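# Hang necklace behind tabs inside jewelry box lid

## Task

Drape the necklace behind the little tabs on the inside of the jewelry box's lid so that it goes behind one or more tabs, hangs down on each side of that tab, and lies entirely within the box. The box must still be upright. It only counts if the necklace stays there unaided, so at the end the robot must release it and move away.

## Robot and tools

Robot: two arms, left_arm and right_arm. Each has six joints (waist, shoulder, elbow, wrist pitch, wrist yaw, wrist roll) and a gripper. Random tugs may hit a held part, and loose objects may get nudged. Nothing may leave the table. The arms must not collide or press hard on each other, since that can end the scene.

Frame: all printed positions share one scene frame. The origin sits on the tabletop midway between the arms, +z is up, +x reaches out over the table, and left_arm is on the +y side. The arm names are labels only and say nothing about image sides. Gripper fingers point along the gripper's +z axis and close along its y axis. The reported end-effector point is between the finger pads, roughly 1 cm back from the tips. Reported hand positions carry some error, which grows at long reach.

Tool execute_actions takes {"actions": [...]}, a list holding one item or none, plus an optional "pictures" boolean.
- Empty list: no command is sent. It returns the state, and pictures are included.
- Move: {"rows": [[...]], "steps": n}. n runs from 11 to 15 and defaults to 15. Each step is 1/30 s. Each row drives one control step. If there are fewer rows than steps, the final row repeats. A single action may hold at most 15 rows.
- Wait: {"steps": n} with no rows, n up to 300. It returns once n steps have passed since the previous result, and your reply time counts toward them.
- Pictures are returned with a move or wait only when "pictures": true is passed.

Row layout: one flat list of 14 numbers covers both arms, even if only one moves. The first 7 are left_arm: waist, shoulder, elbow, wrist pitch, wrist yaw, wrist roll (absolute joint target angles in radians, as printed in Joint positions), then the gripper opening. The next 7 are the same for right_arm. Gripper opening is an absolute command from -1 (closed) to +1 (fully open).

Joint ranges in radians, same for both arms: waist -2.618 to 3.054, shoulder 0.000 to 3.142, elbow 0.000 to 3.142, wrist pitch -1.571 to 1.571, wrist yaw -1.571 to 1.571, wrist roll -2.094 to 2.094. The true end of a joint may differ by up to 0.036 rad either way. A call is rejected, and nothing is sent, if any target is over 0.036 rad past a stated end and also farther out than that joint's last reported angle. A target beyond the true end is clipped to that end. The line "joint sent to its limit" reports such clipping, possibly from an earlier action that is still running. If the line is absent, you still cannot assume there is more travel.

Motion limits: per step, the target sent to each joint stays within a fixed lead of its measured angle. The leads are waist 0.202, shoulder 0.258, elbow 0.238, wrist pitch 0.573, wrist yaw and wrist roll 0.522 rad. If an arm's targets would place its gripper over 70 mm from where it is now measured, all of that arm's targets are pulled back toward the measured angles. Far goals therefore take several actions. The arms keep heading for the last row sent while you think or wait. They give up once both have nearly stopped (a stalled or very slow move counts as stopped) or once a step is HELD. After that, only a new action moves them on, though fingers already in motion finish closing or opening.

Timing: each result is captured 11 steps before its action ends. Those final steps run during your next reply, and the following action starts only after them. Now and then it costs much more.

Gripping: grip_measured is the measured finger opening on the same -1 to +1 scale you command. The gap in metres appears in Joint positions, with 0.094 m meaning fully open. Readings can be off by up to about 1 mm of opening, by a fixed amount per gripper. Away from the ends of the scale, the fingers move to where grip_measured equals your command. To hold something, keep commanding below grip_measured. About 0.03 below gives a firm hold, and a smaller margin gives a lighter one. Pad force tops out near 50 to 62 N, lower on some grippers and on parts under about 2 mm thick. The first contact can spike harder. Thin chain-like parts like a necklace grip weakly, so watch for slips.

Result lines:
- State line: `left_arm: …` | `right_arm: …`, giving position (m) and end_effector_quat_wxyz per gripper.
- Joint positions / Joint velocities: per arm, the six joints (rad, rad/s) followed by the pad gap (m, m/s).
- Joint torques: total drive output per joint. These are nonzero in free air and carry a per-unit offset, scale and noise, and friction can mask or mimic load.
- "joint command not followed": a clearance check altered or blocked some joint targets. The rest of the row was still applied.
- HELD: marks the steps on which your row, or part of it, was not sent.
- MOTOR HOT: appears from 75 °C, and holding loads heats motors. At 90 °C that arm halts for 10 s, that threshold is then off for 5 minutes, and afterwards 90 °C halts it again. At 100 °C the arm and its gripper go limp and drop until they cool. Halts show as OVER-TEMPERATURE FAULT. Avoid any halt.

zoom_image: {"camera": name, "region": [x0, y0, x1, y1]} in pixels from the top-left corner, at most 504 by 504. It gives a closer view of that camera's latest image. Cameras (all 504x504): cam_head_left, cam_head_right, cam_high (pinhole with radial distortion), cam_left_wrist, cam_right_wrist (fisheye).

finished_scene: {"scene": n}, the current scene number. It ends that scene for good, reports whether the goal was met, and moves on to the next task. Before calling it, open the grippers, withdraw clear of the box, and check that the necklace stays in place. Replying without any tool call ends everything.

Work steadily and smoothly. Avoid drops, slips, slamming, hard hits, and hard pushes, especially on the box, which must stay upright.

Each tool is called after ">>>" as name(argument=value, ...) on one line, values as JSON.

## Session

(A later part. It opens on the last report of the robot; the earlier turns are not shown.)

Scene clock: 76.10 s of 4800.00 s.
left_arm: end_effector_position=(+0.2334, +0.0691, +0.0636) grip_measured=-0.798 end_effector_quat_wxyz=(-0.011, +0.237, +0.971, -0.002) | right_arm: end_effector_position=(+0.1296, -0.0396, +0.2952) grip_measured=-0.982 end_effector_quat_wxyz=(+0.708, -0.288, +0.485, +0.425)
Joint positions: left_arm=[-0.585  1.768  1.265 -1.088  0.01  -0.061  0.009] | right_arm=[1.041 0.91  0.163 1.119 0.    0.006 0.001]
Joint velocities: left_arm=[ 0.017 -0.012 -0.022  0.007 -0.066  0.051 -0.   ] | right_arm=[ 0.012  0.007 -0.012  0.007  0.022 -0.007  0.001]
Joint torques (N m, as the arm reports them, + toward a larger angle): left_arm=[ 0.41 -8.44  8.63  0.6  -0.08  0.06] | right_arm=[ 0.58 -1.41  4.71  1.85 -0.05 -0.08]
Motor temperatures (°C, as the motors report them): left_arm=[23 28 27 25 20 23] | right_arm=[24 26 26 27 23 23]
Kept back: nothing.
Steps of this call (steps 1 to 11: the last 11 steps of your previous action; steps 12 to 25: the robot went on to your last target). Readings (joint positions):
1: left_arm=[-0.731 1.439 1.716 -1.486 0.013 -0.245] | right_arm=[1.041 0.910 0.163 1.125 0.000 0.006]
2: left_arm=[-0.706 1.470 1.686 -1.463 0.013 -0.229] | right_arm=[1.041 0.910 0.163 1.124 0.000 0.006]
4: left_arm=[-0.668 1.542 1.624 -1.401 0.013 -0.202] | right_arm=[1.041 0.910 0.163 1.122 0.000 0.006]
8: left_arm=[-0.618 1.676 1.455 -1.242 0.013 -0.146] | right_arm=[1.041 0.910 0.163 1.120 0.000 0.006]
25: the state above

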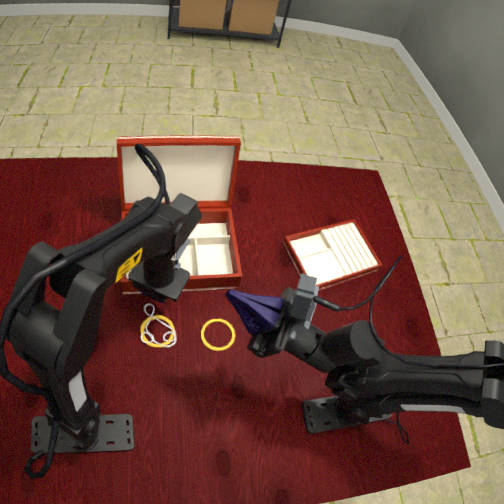

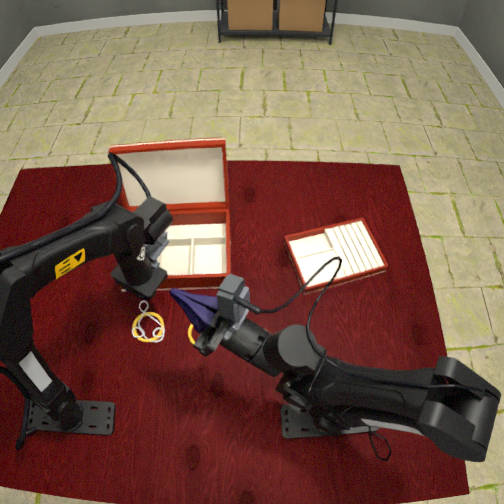

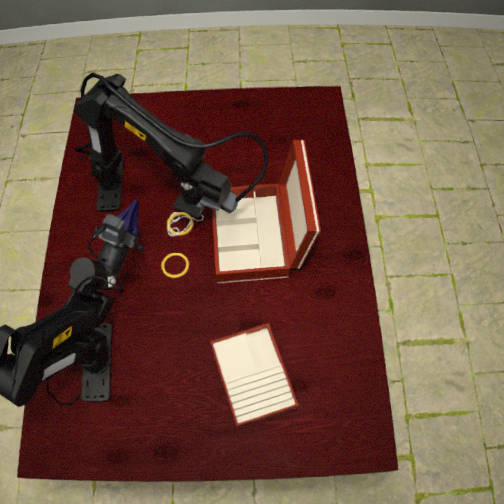

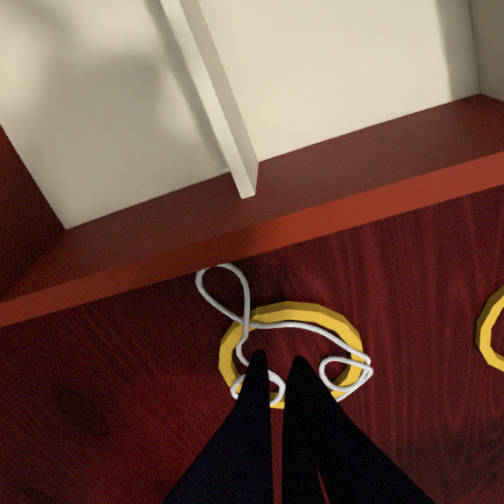

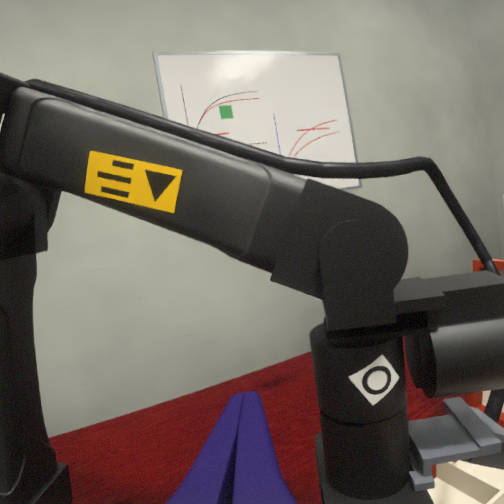

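>>> execute_actions(actions=[{"rows":[[-0.565,1.73,1.18,-0.97,0,-0.04,-0.8,0.9,0.9,0.15,1.1,0,0,-1],[-0.565,1.73,1.18,-0.97,0,-0.04,-0.8,0.8,0.9,0.15,1.1,0,0,-1],[-0.565,1.73,1.18,-0.97,0,-0.04,-0.8,0.7,0.9,0.15,1.1,0,0,-1],[-0.55,1.70,1.1,-0.85,0,-0.03,-0.8,0.7,0.9,0.15,1.1,0,0,-1],[-0.55,1.70,1.1,-0.85,0,-0.03,-0.8,0.7,0.9,0.15,1.1,0,0,-1],[-0.55,1.70,1.1,-0.85,0,-0.03,-0.8,0.7,0.9,0.15,1.1,0,0,-1],[-0.545,1.69,1.02,-0.72,0,-0.03,-0.8,0.7,0.9,0.15,1.1,0,0,-1]],"steps":15}])

>>> execute_actions(actions=[{"steps":25}], pictures=true)

Scene clock: 77.97 s of 4800.00 s.
left_arm: end_effector_position=(+0.2351, +0.0712, +0.0543) grip_measured=-0.798 end_effector_quat_wxyz=(+0.008, +0.238, +0.971, -0.008) | right_arm: end_effector_position=(+0.1841, -0.0764, +0.2945) grip_measured=-0.982 end_effector_quat_wxyz=(+0.748, -0.239, +0.512, +0.348)
Joint positions: left_arm=[-0.577  1.744  1.197 -1.005  0.01  -0.052  0.009] | right_arm=[ 0.821  0.91   0.163  1.116 -0.015  0.005  0.001]
Joint velocities: left_arm=[ 0.115 -0.359 -0.965  1.282 -0.037  0.095 -0.001] | right_arm=[-2.039  0.002 -0.012 -0.007  0.11   0.007  0.001]
Joint torques (N m, as the arm reports them, + toward a larger angle): left_arm=[ 1.5  -8.62  3.96  0.12 -0.08  0.04] | right_arm=[ 0.36 -1.38  4.95  1.95 -0.06 -0.06]
Motor temperatures (°C, as the motors report them): left_arm=[23 28 27 25 20 23] | right_arm=[24 26 26 27 23 23]
Steps of this call (steps 1 to 30: the robot went on to your last target; steps 31 to 52: nothing new was sent; steps 53 to 56: the first 4 steps of this action). Readings (joint positions):
53: left_arm=[-0.584 1.764 1.255 -1.069 0.010 -0.057] | right_arm=[1.021 0.910 0.163 1.119 -0.012 0.005]
54: left_arm=[-0.583 1.756 1.237 -1.045 0.010 -0.055] | right_arm=[0.965 0.910 0.163 1.119 -0.019 0.005]
56: the state above

Scene clock: 78.80 s of 4800.00 s.
left_arm: end_effector_position=(+0.2501, +0.0710, +0.0272) grip_measured=-0.798 end_effector_quat_wxyz=(+0.074, +0.233, +0.969, -0.026) | right_arm: end_effector_position=(+0.2125, -0.1036, +0.2942) grip_measured=-0.982 end_effector_quat_wxyz=(+0.769, -0.201, +0.529, +0.299)
Joint positions: left_arm=[-0.554  1.711  1.031 -0.734  0.01  -0.039  0.009] | right_arm=[0.706 0.91  0.163 1.115 0.007 0.005 0.001]
Joint velocities: left_arm=[ 0.007 -0.007 -0.012  0.051 -0.081 -0.022 -0.   ] | right_arm=[ 0.002 -0.017 -0.002 -0.022 -0.007  0.022 -0.001]
Joint torques (N m, as the arm reports them, + toward a larger angle): left_arm=[ 0.66 -8.17  6.46  0.92 -0.08  0.04] | right_arm=[-0.55 -1.22  4.94  1.93 -0.05 -0.05]
Motor temperatures (°C, as the motors report them): left_arm=[23 29 27 25 20 23] | right_arm=[24 26 26 27 23 23]
Kept back: nothing.
Steps of this call (steps 1 to 11: the last 11 steps of your previous action; steps 12 to 25: the robot went on to your last target). Readings (joint positions):
1: left_arm=[-0.572 1.733 1.167 -0.971 0.010 -0.049] | right_arm=[0.762 0.910 0.163 1.115 -0.005 0.005]
2: left_arm=[-0.567 1.726 1.143 -0.952 0.010 -0.047] | right_arm=[0.727 0.910 0.163 1.115 0.003 0.005]
4: left_arm=[-0.558 1.713 1.084 -0.878 0.010 -0.044] | right_arm=[0.707 0.910 0.163 1.115 0.007 0.005]
8: left_arm=[-0.554 1.711 1.031 -0.806 0.010 -0.041] | right_arm=[0.706 0.910 0.163 1.115 0.007 0.005]
25: the state above

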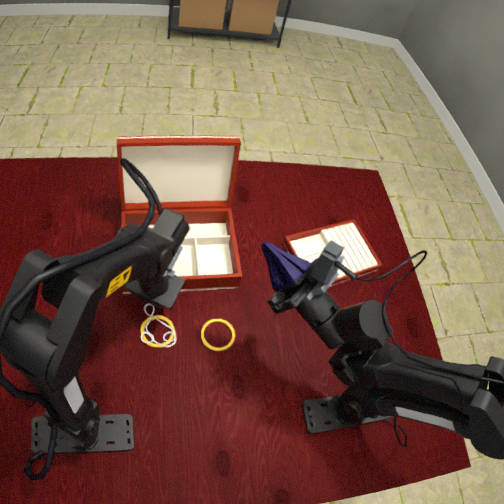

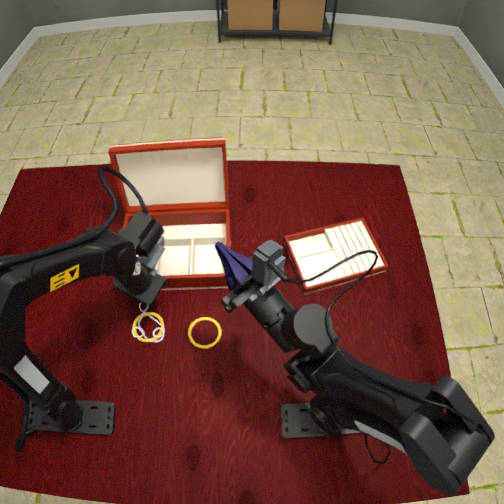

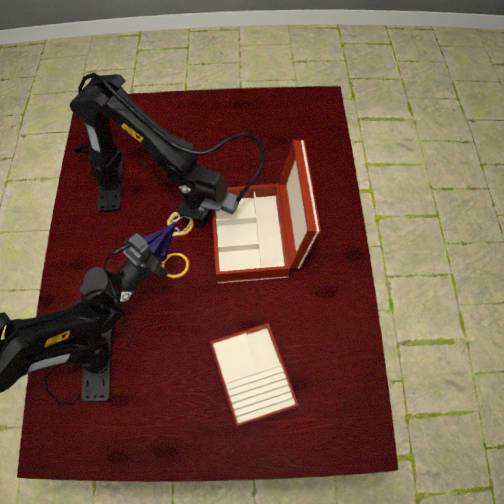

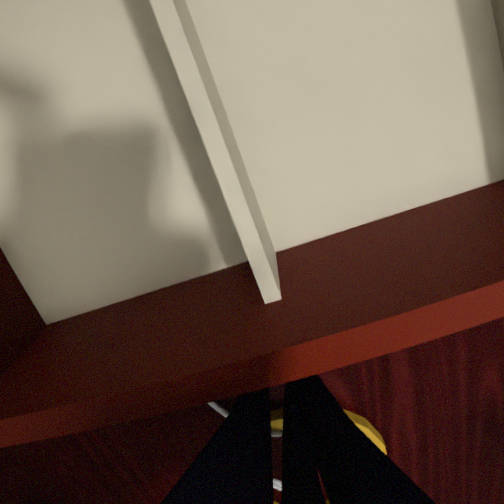

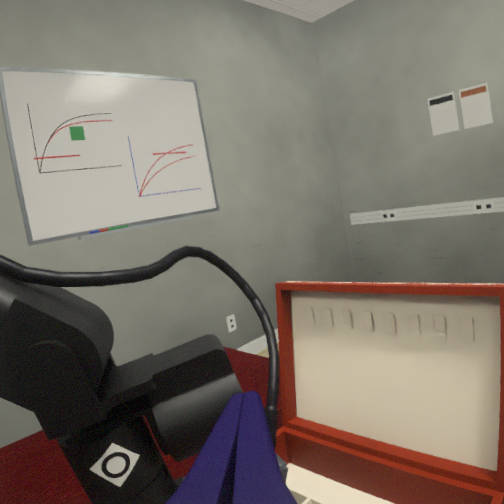

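>>> execute_actions(actions=[{"rows":[[-0.57,1.68,1.1,-0.9,0,-0.4,-0.8,0.5,0.9,0.3,1.1,0,0,-1],[-0.57,1.68,1.1,-0.9,0,-0.4,-0.8,0.5,0.9,0.3,1.1,0,0,-1],[-0.6,1.70,1.2,-1.05,0,-0.8,-0.8,0.4,0.9,0.3,1.1,0,0,-1],[-0.6,1.70,1.2,-1.05,0,-0.8,-0.8,0.4,0.9,0.3,1.1,0,0,-1],[-0.63,1.72,1.22,-1.07,0,-1.2,-0.8,0.4,0.9,0.3,1.1,0,0,-1],[-0.63,1.72,1.22,-1.07,0,-1.416,-0.8,0.4,0.9,0.3,1.1,0,0,-1],[-0.63,1.72,1.22,-1.07,0,-1.416,-0.8,0.4,0.9,0.3,1.1,0,0,-1],[-0.63,1.77,1.19,-1.0,0,-1.416,-0.8,0.4,0.9,0.3,1.1,0,0,-1]],"steps":15}])

>>> execute_actions(actions=[{"steps":25}], pictures=true)

Scene clock: 81.63 s of 4800.00 s.
left_arm: end_effector_position=(+0.2385, +0.0726, +0.0420) grip_measured=-0.798 end_effector_quat_wxyz=(+0.036, +0.093, +0.995, -0.021) | right_arm: end_effector_position=(+0.2552, -0.1560, +0.3338) grip_measured=-0.982 end_effector_quat_wxyz=(+0.816, -0.138, +0.516, +0.220)
Joint positions: left_arm=[-0.568  1.711  1.105 -0.882  0.008 -0.338  0.009] | right_arm=[ 0.481  0.91   0.262  1.092 -0.008  0.005  0.001]
Joint velocities: left_arm=[-0.266  0.002  0.926 -1.209 -0.037 -2.791  0.   ] | right_arm=[-1.663  0.022  0.706  0.227  0.198  0.022 -0.002]
Joint torques (N m, as the arm reports them, + toward a larger angle): left_arm=[-1.21 -7.53 10.74  0.86 -0.07 -0.03] | right_arm=[ 1.77 -1.26  5.62  1.63 -0.24 -0.05]
Motor temperatures (°C, as the motors report them): left_arm=[23 29 27 25 20 23] | right_arm=[24 26 26 27 23 23]
Steps of this call (steps 1 to 30: the robot went on to your last target; steps 31 to 81: nothing new was sent; steps 82 to 85: the first 4 steps of this action). Readings (joint positions):
82: left_arm=[-0.555 1.711 1.038 -0.751 0.010 -0.089] | right_arm=[0.676 0.910 0.176 1.106 -0.012 0.005]
83: left_arm=[-0.556 1.710 1.048 -0.782 0.010 -0.150] | right_arm=[0.613 0.910 0.204 1.088 -0.015 0.005]
85: the state above

Scene clock: 82.47 s of 4800.00 s.
left_arm: end_effector_position=(+0.2310, +0.0556, +0.0487) grip_measured=-0.798 end_effector_quat_wxyz=(+0.004, -0.397, +0.918, -0.012) | right_arm: end_effector_position=(+0.2646, -0.1808, +0.3539) grip_measured=-0.982 end_effector_quat_wxyz=(+0.839, -0.107, +0.499, +0.188)
Joint positions: left_arm=[-0.628  1.763  1.197 -0.981  0.007 -1.401  0.009] | right_arm=[0.406 0.91  0.295 1.115 0.007 0.005 0.001]
Joint velocities: left_arm=[-0.017 -0.002  0.002 -0.022 -0.11  -0.11  -0.001] | right_arm=[-0.002  0.007 -0.002 -0.081  0.022  0.066 -0.001]
Joint torques (N m, as the arm reports them, + toward a larger angle): left_arm=[-0.13 -6.51  6.79  0.35 -0.05 -0.13] | right_arm=[-0.41 -1.5   6.24  1.74 -0.11 -0.08]
Motor temperatures (°C, as the motors report them): left_arm=[23 30 27 25 20 23] | right_arm=[24 26 26 27 23 23]
Kept back: nothing.
Steps of this call (steps 1 to 11: the last 11 steps of your previous action; steps 12 to 25: the robot went on to your last target). Readings (joint positions):
1: left_arm=[-0.580 1.711 1.137 -0.920 0.007 -0.436] | right_arm=[0.437 0.910 0.281 1.101 0.000 0.005]
2: left_arm=[-0.593 1.711 1.166 -0.946 0.007 -0.534] | right_arm=[0.415 0.910 0.292 1.110 0.006 0.005]
4: left_arm=[-0.618 1.713 1.197 -0.965 0.007 -0.729] | right_arm=[0.406 0.910 0.295 1.117 0.008 0.005]
8: left_arm=[-0.628 1.747 1.197 -0.974 0.007 -1.097] | right_arm=[0.406 0.910 0.295 1.115 0.007 0.005]
25: the state above

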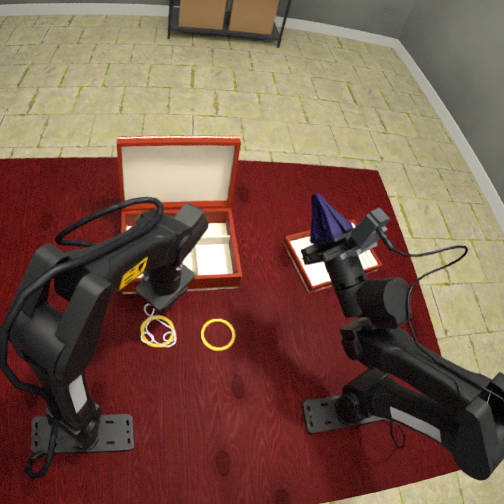

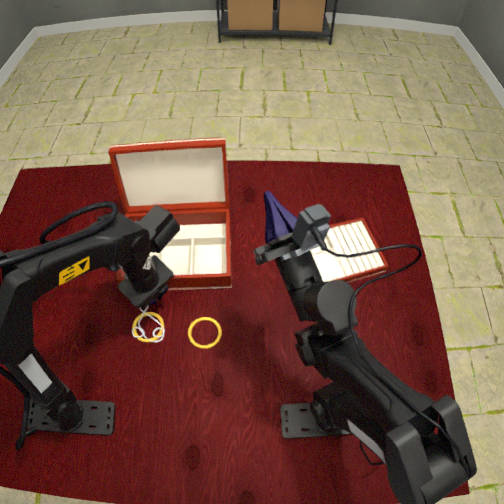

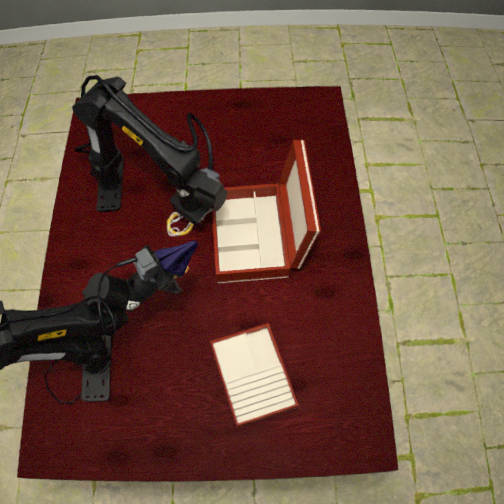

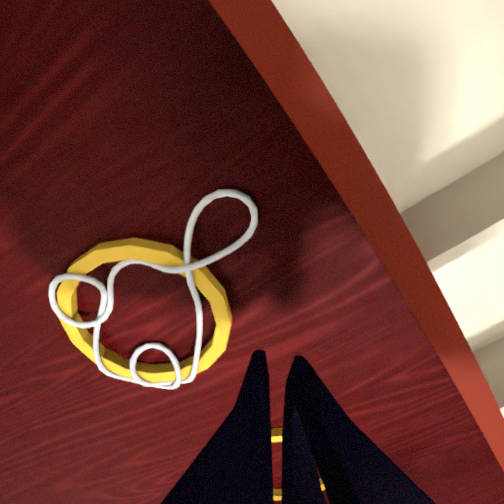

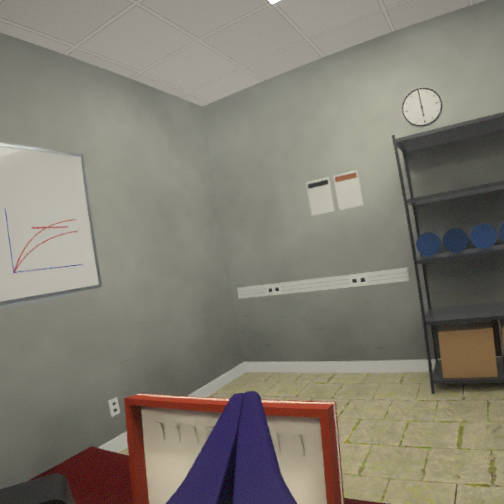

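>>> execute_actions(actions=[{"rows":[[-0.55,1.72,1.14,-0.95,0,-1.33,-0.8,0.4,0.9,0.3,1.1,0,0,-1],[-0.5,1.70,1.10,-0.93,0,-1.28,-0.8,0.4,0.9,0.3,1.1,0,0,-1],[-0.46,1.69,1.06,-0.9,0,-1.23,-0.8,0.4,0.9,0.3,1.1,0,0,-1],[-0.43,1.685,1.03,-0.885,0,-1.2,-0.8,0.4,0.9,0.3,1.1,0,0,-1]],"steps":15}])

>>> execute_actions(actions=[{"steps":22}], pictures=true)

Scene clock: 83.93 s of 4800.00 s.
left_arm: end_effector_position=(+0.2381, +0.0847, +0.0429) grip_measured=-0.798 end_effector_quat_wxyz=(+0.008, -0.407, +0.913, -0.024) | right_arm: end_effector_position=(+0.2646, -0.1808, +0.3539) grip_measured=-0.982 end_effector_quat_wxyz=(+0.839, -0.107, +0.499, +0.188)
Joint positions: left_arm=[-0.53   1.719  1.119 -0.925  0.017 -1.324  0.009] | right_arm=[0.406 0.91  0.295 1.115 0.007 0.005 0.001]
Joint velocities: left_arm=[ 1.316 -0.447 -0.916  0.432  0.007  0.813 -0.   ] | right_arm=[ 0.012  0.022  0.002 -0.022 -0.066 -0.037  0.   ]
Joint torques (N m, as the arm reports them, + toward a larger angle): left_arm=[ 1.67 -7.28  4.59  0.3  -0.17  0.01] | right_arm=[-0.53 -1.52  6.35  1.72 -0.07 -0.07]
Motor temperatures (°C, as the motors report them): left_arm=[23 30 27 25 20 23] | right_arm=[24 26 26 27 23 23]
Steps of this call (steps 1 to 30: the robot went on to your last target; steps 31 to 40: nothing new was sent; steps 41 to 44: the first 4 steps of this action). Readings (joint positions):
41: left_arm=[-0.622 1.760 1.192 -0.975 0.010 -1.397] | right_arm=[0.406 0.910 0.295 1.115 0.007 0.005]
42: left_arm=[-0.604 1.749 1.176 -0.959 0.014 -1.378] | right_arm=[0.406 0.910 0.295 1.115 0.007 0.005]
44: the state above

Scene clock: 84.67 s of 4800.00 s.
left_arm: end_effector_position=(+0.2376, +0.1234, +0.0294) grip_measured=-0.798 end_effector_quat_wxyz=(+0.006, -0.405, +0.914, -0.008) | right_arm: end_effector_position=(+0.2646, -0.1808, +0.3539) grip_measured=-0.982 end_effector_quat_wxyz=(+0.839, -0.107, +0.499, +0.188)
Joint positions: left_arm=[-0.42   1.702  1.044 -0.893  0.004 -1.21   0.009] | right_arm=[0.406 0.91  0.295 1.115 0.007 0.005 0.001]
Joint velocities: left_arm=[-0.002  0.002 -0.007  0.022 -0.007 -0.022  0.   ] | right_arm=[-0.017 -0.002 -0.007  0.007  0.037  0.037 -0.   ]
Joint torques (N m, as the arm reports them, + toward a larger angle): left_arm=[-0.69 -7.63  5.98  0.61 -0.01  0.02] | right_arm=[-0.4  -1.5   6.25  1.7  -0.05 -0.02]
Motor temperatures (°C, as the motors report them): left_arm=[23 30 27 25 20 23] | right_arm=[24 26 26 27 23 23]
Kept back: nothing.
Steps of this call (steps 1 to 11: the last 11 steps of your previous action; steps 12 to 22: the robot went on to your last target). Readings (joint positions):
1: left_arm=[-0.486 1.707 1.092 -0.916 0.015 -1.301] | right_arm=[0.406 0.910 0.295 1.115 0.007 0.005]
2: left_arm=[-0.449 1.703 1.072 -0.915 0.010 -1.283] | right_arm=[0.406 0.910 0.295 1.115 0.007 0.005]
4: left_arm=[-0.415 1.702 1.049 -0.914 0.004 -1.258] | right_arm=[0.406 0.910 0.295 1.115 0.007 0.005]
8: left_arm=[-0.420 1.702 1.044 -0.906 0.004 -1.229] | right_arm=[0.406 0.910 0.295 1.115 0.007 0.005]
22: the state above

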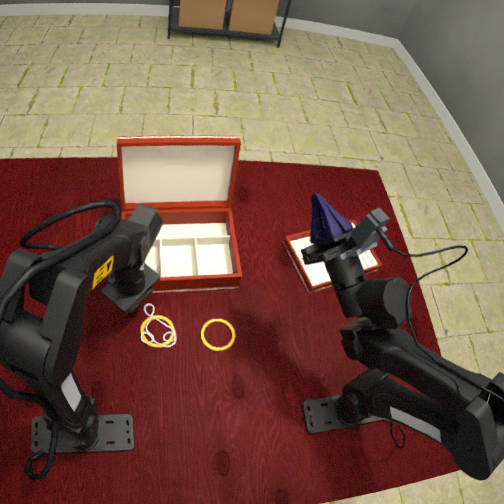

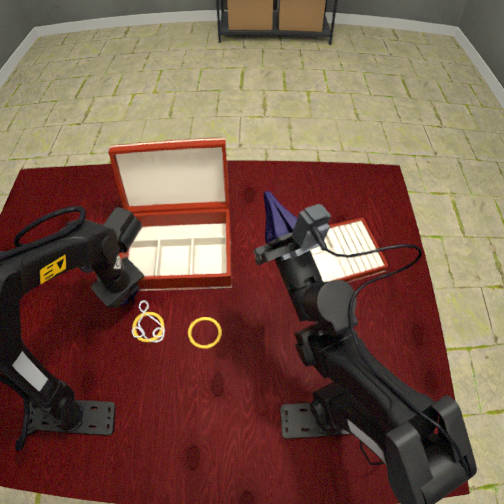

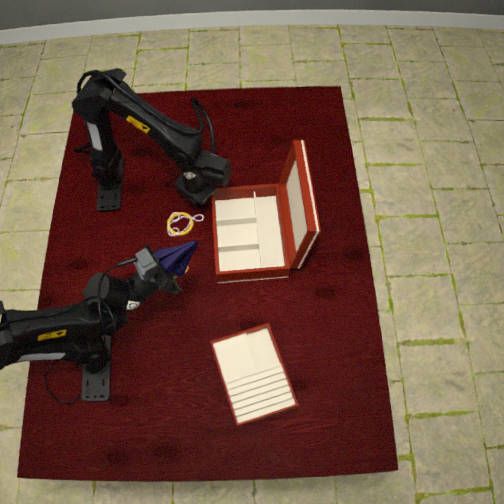

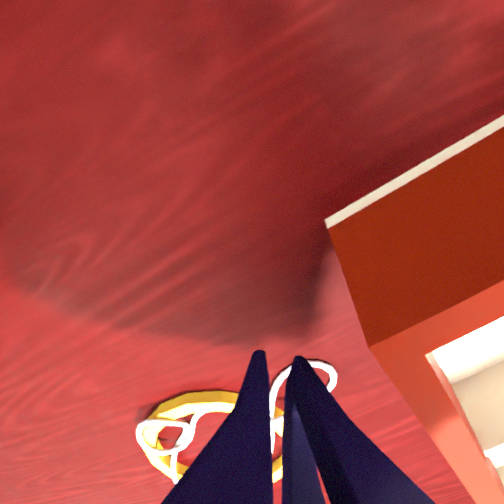

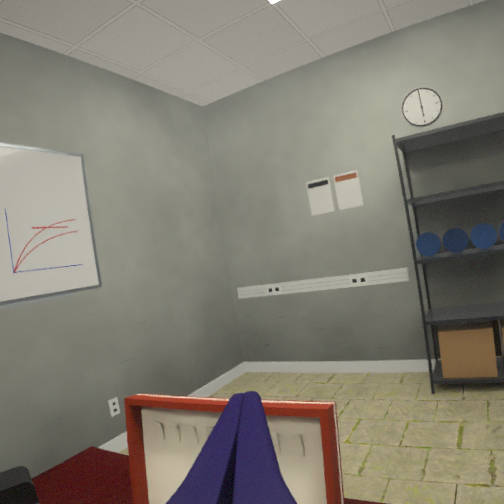

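>>> execute_actions(actions=[])

Scene clock: 86.57 s of 4800.00 s.
left_arm: end_effector_position=(+0.2377, +0.1234, +0.0294) grip_measured=-0.798 end_effector_quat_wxyz=(+0.006, -0.405, +0.914, -0.008) | right_arm: end_effector_position=(+0.2646, -0.1808, +0.3539) grip_measured=-0.982 end_effector_quat_wxyz=(+0.839, -0.107, +0.499, +0.188)
Joint positions: left_arm=[-0.42   1.702  1.044 -0.892  0.004 -1.209  0.009] | right_arm=[0.406 0.91  0.295 1.115 0.007 0.005 0.001]
Joint velocities: left_arm=[-0.007 -0.002  0.002 -0.037 -0.037  0.022  0.   ] | right_arm=[ 0.007 -0.022 -0.027 -0.007 -0.066 -0.051  0.001]
Joint torques (N m, as the arm reports them, + toward a larger angle): left_arm=[-0.67 -7.67  6.01  0.6   0.    0.03] | right_arm=[-0.34 -1.46  6.22  1.78 -0.13 -0.05]
Motor temperatures (°C, as the motors report them): left_arm=[23 30 27 25 20 23] | right_arm=[24 26 27 27 23 23]
Kept back: nothing.
Steps of this call (steps 1 to 15: the robot went on to your last target; steps 16 to 57: nothing new was sent). Readings (joint positions):
1: left_arm=[-0.420 1.702 1.044 -0.893 0.004 -1.210] | right_arm=[0.406 0.910 0.295 1.115 0.007 0.005]
2: left_arm=[-0.420 1.702 1.044 -0.893 0.004 -1.210] | right_arm=[0.406 0.910 0.295 1.115 0.007 0.005]
4: left_arm=[-0.420 1.702 1.044 -0.893 0.004 -1.209] | right_arm=[0.406 0.910 0.295 1.115 0.007 0.005]
8: left_arm=[-0.420 1.702 1.044 -0.893 0.004 -1.209] | right_arm=[0.406 0.910 0.295 1.115 0.007 0.005]
57: the state above
All arms were judged still, so your last target was given up. Only a new action makes them travel on or press farther. Fingers that are still opening or closing keep moving.

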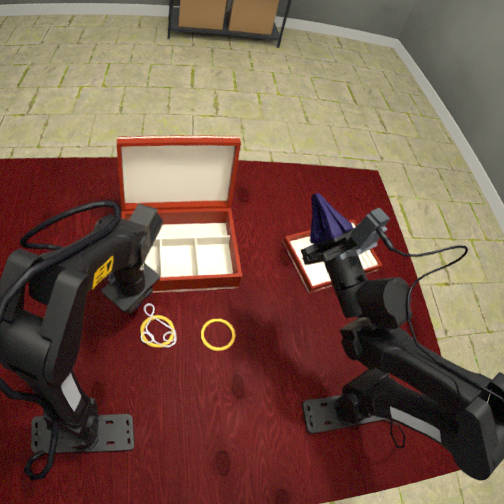

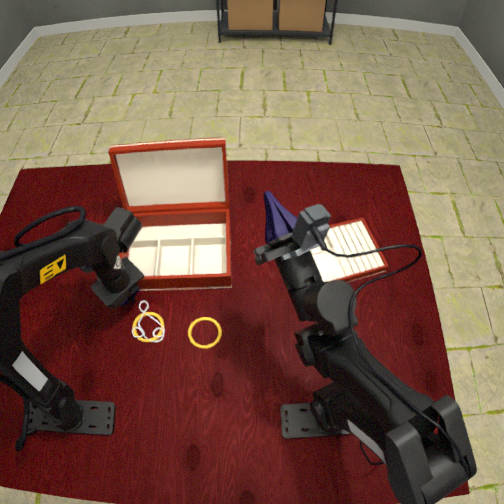

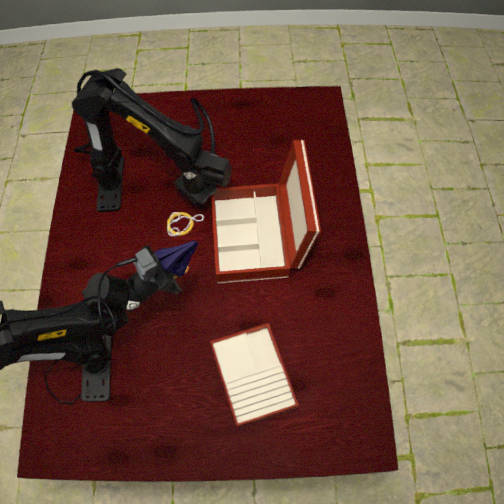

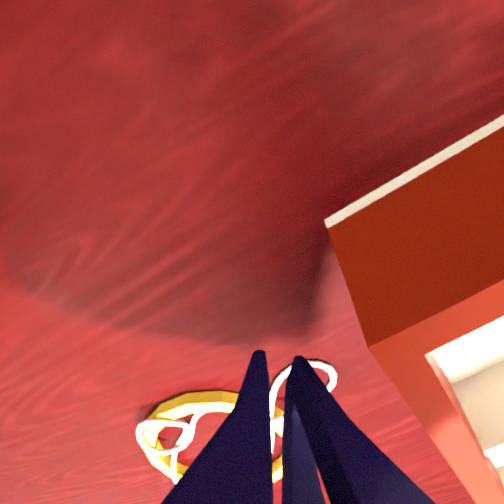

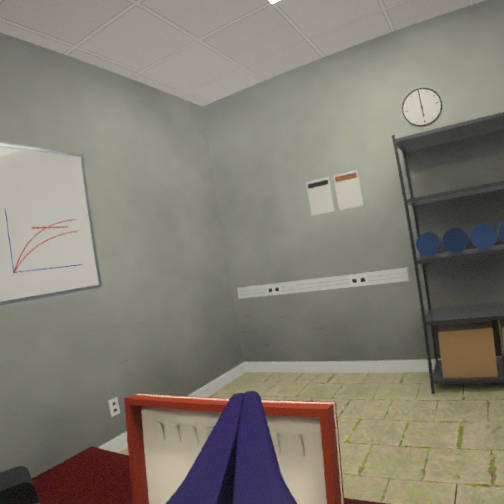

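>>> execute_actions(actions=[{"rows":[[-0.49,1.672,0.973,-0.841,0,-1.27,-0.8,0.4,0.9,0.3,1.1,0,0,-1]],"steps":15}])

>>> execute_actions(actions=[{"steps":20}], pictures=true)

Scene clock: 87.47 s of 4800.00 s.
left_arm: end_effector_position=(+0.2269, +0.1127, +0.0232) grip_measured=-0.798 end_effector_quat_wxyz=(+0.006, -0.395, +0.919, -0.008) | right_arm: end_effector_position=(+0.2646, -0.1808, +0.3539) grip_measured=-0.982 end_effector_quat_wxyz=(+0.839, -0.107, +0.499, +0.188)
Joint positions: left_arm=[-0.47   1.691  1.004 -0.863  0.002 -1.238  0.009] | right_arm=[0.406 0.91  0.295 1.115 0.007 0.005 0.001]
Joint velocities: left_arm=[-0.388 -0.017 -0.237  0.022  0.081 -0.168 -0.   ] | right_arm=[-0.002  0.002  0.002  0.022 -0.022 -0.051 -0.   ]
Joint torques (N m, as the arm reports them, + toward a larger angle): left_arm=[ 0.32 -7.56  5.67  0.71 -0.08 -0.1 ] | right_arm=[-0.46 -1.62  6.36  1.77 -0.11 -0.03]
Motor temperatures (°C, as the motors report them): left_arm=[23 30 27 25 20 23] | right_arm=[24 26 27 27 23 23]
Steps of this call (steps 1 to 23: nothing new was sent; steps 24 to 27: the first 4 steps of this action). Readings (joint positions):
24: left_arm=[-0.426 1.700 1.037 -0.883 0.002 -1.217] | right_arm=[0.406 0.910 0.295 1.115 0.007 0.005]
25: left_arm=[-0.438 1.695 1.024 -0.870 0.001 -1.226] | right_arm=[0.406 0.910 0.295 1.115 0.007 0.005]
27: the state above

Scene clock: 88.13 s of 4800.00 s.
left_arm: end_effector_position=(+0.2237, +0.1081, +0.0203) grip_measured=-0.798 end_effector_quat_wxyz=(+0.005, -0.397, +0.918, -0.010) | right_arm: end_effector_position=(+0.2646, -0.1808, +0.3539) grip_measured=-0.982 end_effector_quat_wxyz=(+0.839, -0.107, +0.499, +0.188)
Joint positions: left_arm=[-0.488  1.691  0.991 -0.848  0.005 -1.261  0.009] | right_arm=[0.406 0.91  0.295 1.115 0.007 0.005 0.001]
Joint velocities: left_arm=[ 0.017 -0.002 -0.012 -0.022 -0.037  0.007  0.   ] | right_arm=[-0.007 -0.012  0.002  0.037  0.037 -0.081 -0.   ]
Joint torques (N m, as the arm reports them, + toward a larger angle): left_arm=[-0.15 -7.57  5.53  0.6  -0.03 -0.11] | right_arm=[-0.58 -1.65  6.36  1.75 -0.09 -0.07]
Motor temperatures (°C, as the motors report them): left_arm=[23 30 27 25 20 23] | right_arm=[24 26 27 27 23 23]
Kept back: nothing.
Steps of this call (steps 1 to 11: the last 11 steps of your previous action; steps 12 to 20: the robot went on to your last target). Readings (joint positions):
1: left_arm=[-0.481 1.691 0.997 -0.862 0.004 -1.243] | right_arm=[0.406 0.910 0.295 1.115 0.007 0.005]
2: left_arm=[-0.486 1.691 0.993 -0.861 0.005 -1.246] | right_arm=[0.406 0.910 0.295 1.115 0.007 0.005]
4: left_arm=[-0.488 1.691 0.991 -0.860 0.005 -1.252] | right_arm=[0.406 0.910 0.295 1.115 0.007 0.005]
8: left_arm=[-0.488 1.691 0.991 -0.852 0.005 -1.257] | right_arm=[0.406 0.910 0.295 1.115 0.007 0.005]
20: the state above

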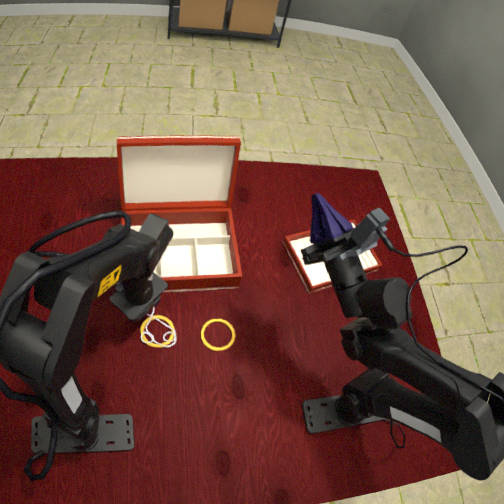

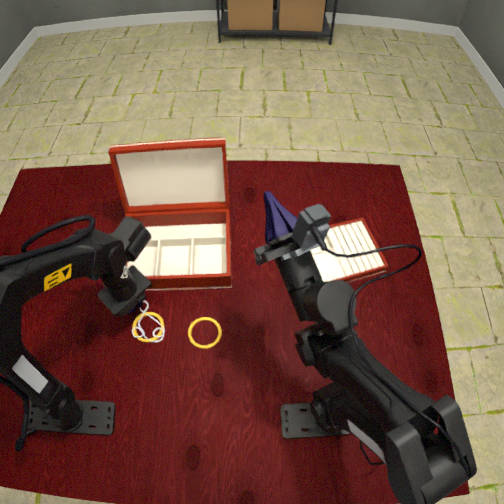

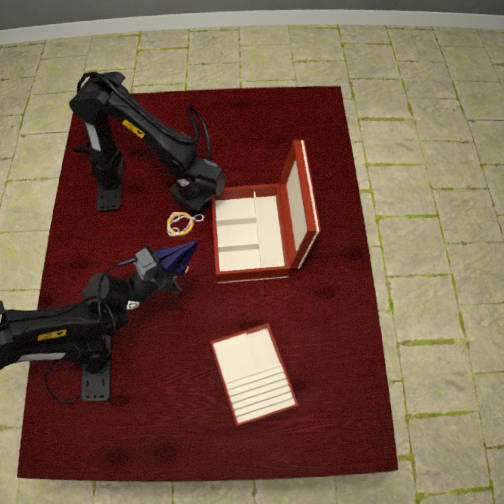

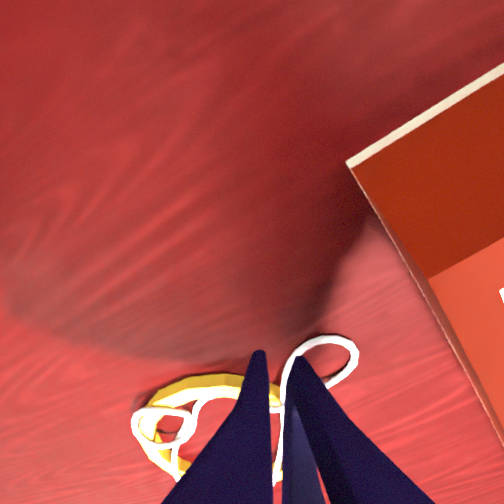

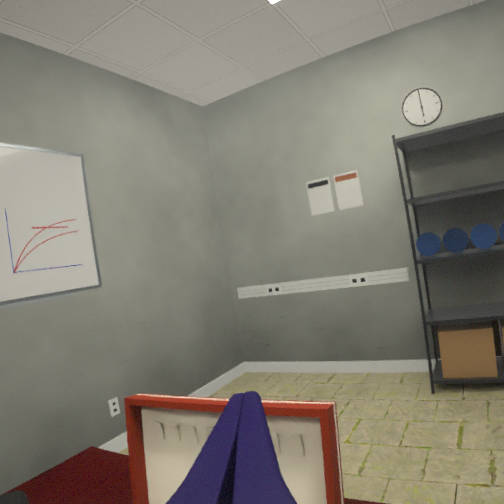

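>>> execute_actions(actions=[{"rows":[[-0.495,1.705,0.975,-0.825,0,-1.27,-0.8,0.4,0.9,0.3,1.1,0,0,-1]],"steps":15}])

>>> execute_actions(actions=[{"steps":15}], pictures=true)

Scene clock: 88.93 s of 4800.00 s.
left_arm: end_effector_position=(+0.2258, +0.1071, +0.0204) grip_measured=-0.798 end_effector_quat_wxyz=(+0.008, -0.397, +0.917, -0.013) | right_arm: end_effector_position=(+0.2646, -0.1808, +0.3539) grip_measured=-0.982 end_effector_quat_wxyz=(+0.839, -0.107, +0.499, +0.188)
Joint positions: left_arm=[-0.488  1.691  0.991 -0.839  0.005 -1.261  0.009] | right_arm=[0.406 0.91  0.295 1.115 0.007 0.005 0.001]
Joint velocities: left_arm=[ 0.017  0.017  0.017  0.037  0.022 -0.007  0.   ] | right_arm=[-0.012 -0.007 -0.002 -0.037 -0.037  0.051  0.   ]
Joint torques (N m, as the arm reports them, + toward a larger angle): left_arm=[-0.47 -5.2   5.71  0.58 -0.02 -0.1 ] | right_arm=[-0.48 -1.46  6.33  1.75 -0.09 -0.06]
Motor temperatures (°C, as the motors report them): left_arm=[23 31 27 25 20 23] | right_arm=[24 26 27 27 23 23]
Steps of this call (steps 1 to 15: the robot went on to your last target; steps 16 to 20: nothing new was sent; steps 21 to 24: the first 4 steps of this action). Readings (joint positions):
21: left_arm=[-0.488 1.691 0.991 -0.847 0.005 -1.261] | right_arm=[0.406 0.910 0.295 1.115 0.007 0.005]
22: left_arm=[-0.488 1.691 0.991 -0.844 0.005 -1.261] | right_arm=[0.406 0.910 0.295 1.115 0.007 0.005]
24: the state above

Scene clock: 89.43 s of 4800.00 s.
left_arm: end_effector_position=(+0.2275, +0.1063, +0.0204) grip_measured=-0.798 end_effector_quat_wxyz=(+0.011, -0.398, +0.917, -0.016) | right_arm: end_effector_position=(+0.2646, -0.1808, +0.3539) grip_measured=-0.982 end_effector_quat_wxyz=(+0.839, -0.107, +0.499, +0.188)
Joint positions: left_arm=[-0.488  1.691  0.991 -0.831  0.005 -1.261  0.009] | right_arm=[0.406 0.91  0.295 1.115 0.007 0.005 0.001]
Joint velocities: left_arm=[-0.012  0.022 -0.007 -0.007 -0.007 -0.007 -0.   ] | right_arm=[ 0.007 -0.007 -0.022 -0.037 -0.066 -0.022 -0.001]
Joint torques (N m, as the arm reports them, + toward a larger angle): left_arm=[-0.51 -5.21  5.73  0.65 -0.02 -0.11] | right_arm=[-0.52 -1.68  6.29  1.76 -0.09 -0.04]
Motor temperatures (°C, as the motors report them): left_arm=[23 31 27 25 20 23] | right_arm=[24 26 27 27 23 23]
Kept back: nothing.
Steps of this call (steps 1 to 11: the last 11 steps of your previous action; steps 12 to 15: the robot went on to your last target). Readings (joint positions):
1: left_arm=[-0.488 1.691 0.991 -0.837 0.005 -1.261] | right_arm=[0.406 0.910 0.295 1.115 0.007 0.005]
2: left_arm=[-0.488 1.691 0.991 -0.836 0.005 -1.261] | right_arm=[0.406 0.910 0.295 1.115 0.007 0.005]
4: left_arm=[-0.488 1.691 0.991 -0.834 0.005 -1.261] | right_arm=[0.406 0.910 0.295 1.115 0.007 0.005]
8: left_arm=[-0.488 1.691 0.991 -0.832 0.005 -1.261] | right_arm=[0.406 0.910 0.295 1.115 0.007 0.005]
15: the state above
All arms were judged still, so your last target was given up. Only a new action makes them travel on or press farther. Fingers that are still opening or closing keep moving.

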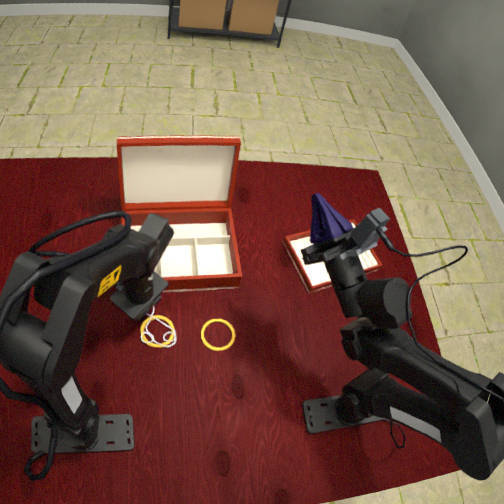

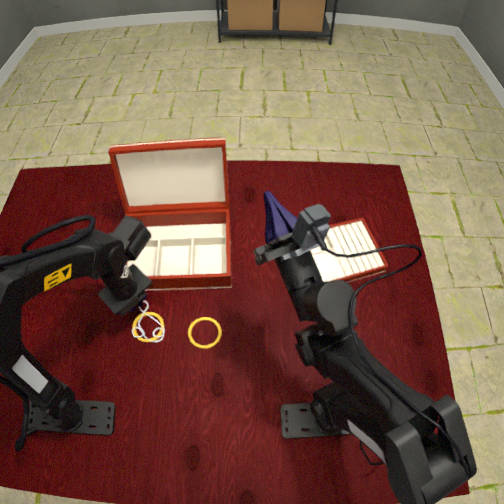

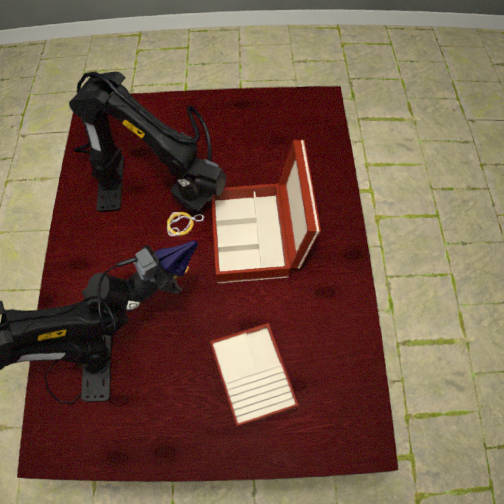

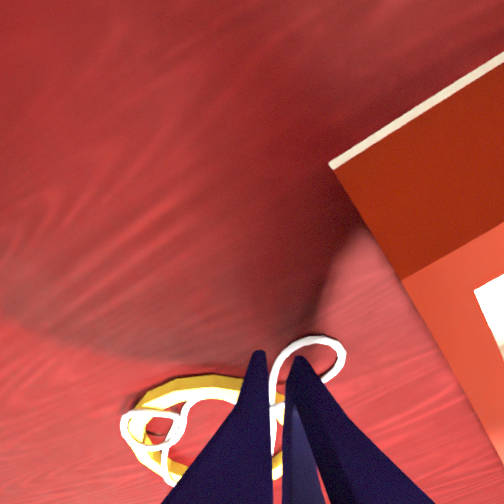

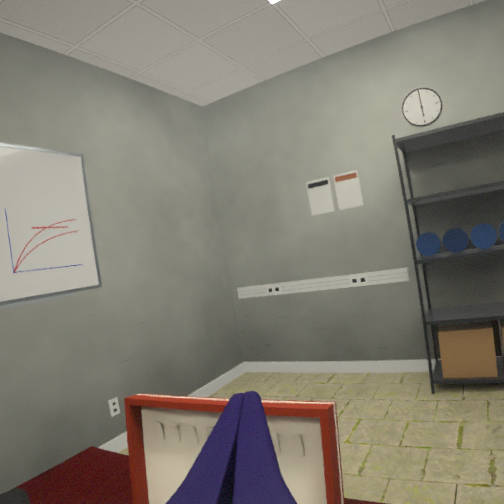

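>>> execute_actions(actions=[{"rows":[[-0.495,1.73,0.955,-0.795,0,-1.27,-0.8,0.4,0.9,0.3,1.1,0,0,-1]],"steps":15}])

>>> execute_actions(actions=[{"steps":15}], pictures=true)

Scene clock: 89.93 s of 4800.00 s.
left_arm: end_effector_position=(+0.2276, +0.1063, +0.0142) grip_measured=-0.798 end_effector_quat_wxyz=(+0.009, -0.398, +0.917, -0.014) | right_arm: end_effector_position=(+0.2646, -0.1808, +0.3539) grip_measured=-0.982 end_effector_quat_wxyz=(+0.839, -0.107, +0.499, +0.188)
Joint positions: left_arm=[-0.488  1.708  0.983 -0.812  0.005 -1.261  0.009] | right_arm=[0.406 0.91  0.295 1.115 0.007 0.005 0.001]
Joint velocities: left_arm=[-0.012  0.144 -0.085  0.037 -0.007 -0.007 -0.001] | right_arm=[-0.007 -0.012 -0.012 -0.037  0.066  0.037  0.   ]
Joint torques (N m, as the arm reports them, + toward a larger angle): left_arm=[-0.49 -5.35  5.06  0.58 -0.03 -0.12] | right_arm=[-0.55 -1.67  6.33  1.76 -0.07 -0.05]
Motor temperatures (°C, as the motors report them): left_arm=[23 30 27 25 20 23] | right_arm=[24 25 27 27 23 23]
Steps of this call (steps 1 to 11: nothing new was sent; steps 12 to 15: the first 4 steps of this action). Readings (joint positions):
12: left_arm=[-0.488 1.693 0.990 -0.828 0.005 -1.261] | right_arm=[0.406 0.910 0.295 1.115 0.007 0.005]
13: left_arm=[-0.488 1.697 0.988 -0.822 0.005 -1.261] | right_arm=[0.406 0.910 0.295 1.115 0.007 0.005]
15: the state above

Scene clock: 90.43 s of 4800.00 s.
left_arm: end_effector_position=(+0.2270, +0.1063, +0.0118) grip_measured=-0.798 end_effector_quat_wxyz=(+0.007, -0.398, +0.917, -0.013) | right_arm: end_effector_position=(+0.2646, -0.1808, +0.3539) grip_measured=-0.982 end_effector_quat_wxyz=(+0.839, -0.107, +0.499, +0.188)
Joint positions: left_arm=[-0.488  1.714  0.979 -0.806  0.006 -1.262  0.009] | right_arm=[0.406 0.91  0.295 1.115 0.007 0.005 0.001]
Joint velocities: left_arm=[-0.002 -0.007 -0.012 -0.066 -0.051 -0.007 -0.   ] | right_arm=[-0.002 -0.007 -0.007  0.022 -0.037  0.037 -0.   ]
Joint torques (N m, as the arm reports them, + toward a larger angle): left_arm=[-0.47 -5.16  4.92  0.65 -0.05 -0.11] | right_arm=[-0.36 -1.42  6.2   1.75 -0.1  -0.03]
Motor temperatures (°C, as the motors report them): left_arm=[23 30 27 25 20 23] | right_arm=[24 25 27 27 23 23]
Kept back: nothing.
Steps of this call (steps 1 to 11: the last 11 steps of your previous action; steps 12 to 15: the robot went on to your last target). Readings (joint positions):
1: left_arm=[-0.488 1.712 0.980 -0.810 0.005 -1.261] | right_arm=[0.406 0.910 0.295 1.115 0.007 0.005]
2: left_arm=[-0.488 1.714 0.979 -0.808 0.005 -1.262] | right_arm=[0.406 0.910 0.295 1.115 0.007 0.005]
4: left_arm=[-0.488 1.714 0.979 -0.806 0.006 -1.262] | right_arm=[0.406 0.910 0.295 1.115 0.007 0.005]
8: left_arm=[-0.488 1.714 0.979 -0.806 0.006 -1.262] | right_arm=[0.406 0.910 0.295 1.115 0.007 0.005]
15: the state above
All arms were judged still, so your last target was given up. Only a new action makes them travel on or press farther. Fingers that are still opening or closing keep moving.

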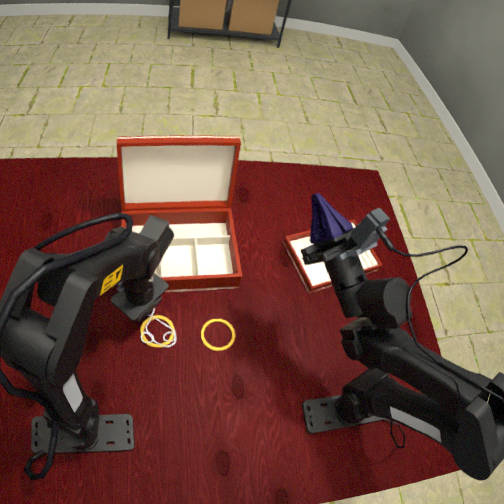

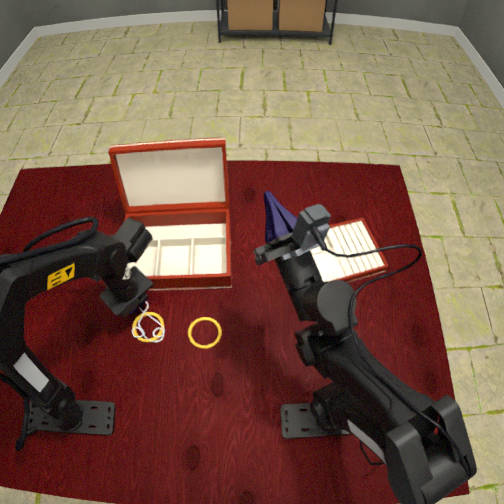

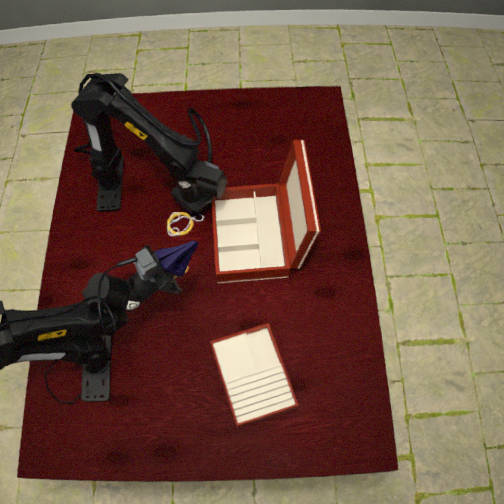

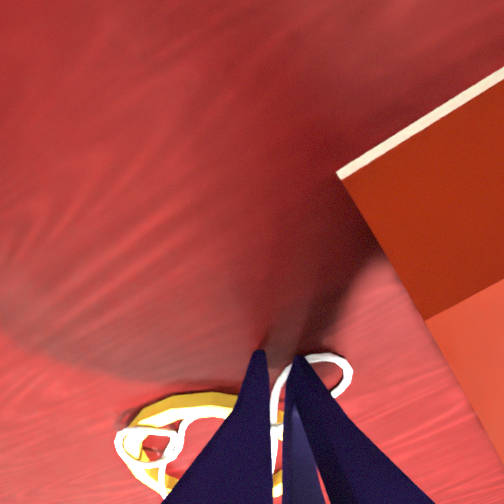

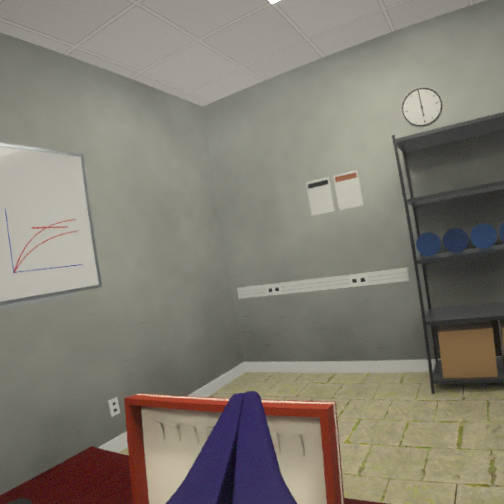

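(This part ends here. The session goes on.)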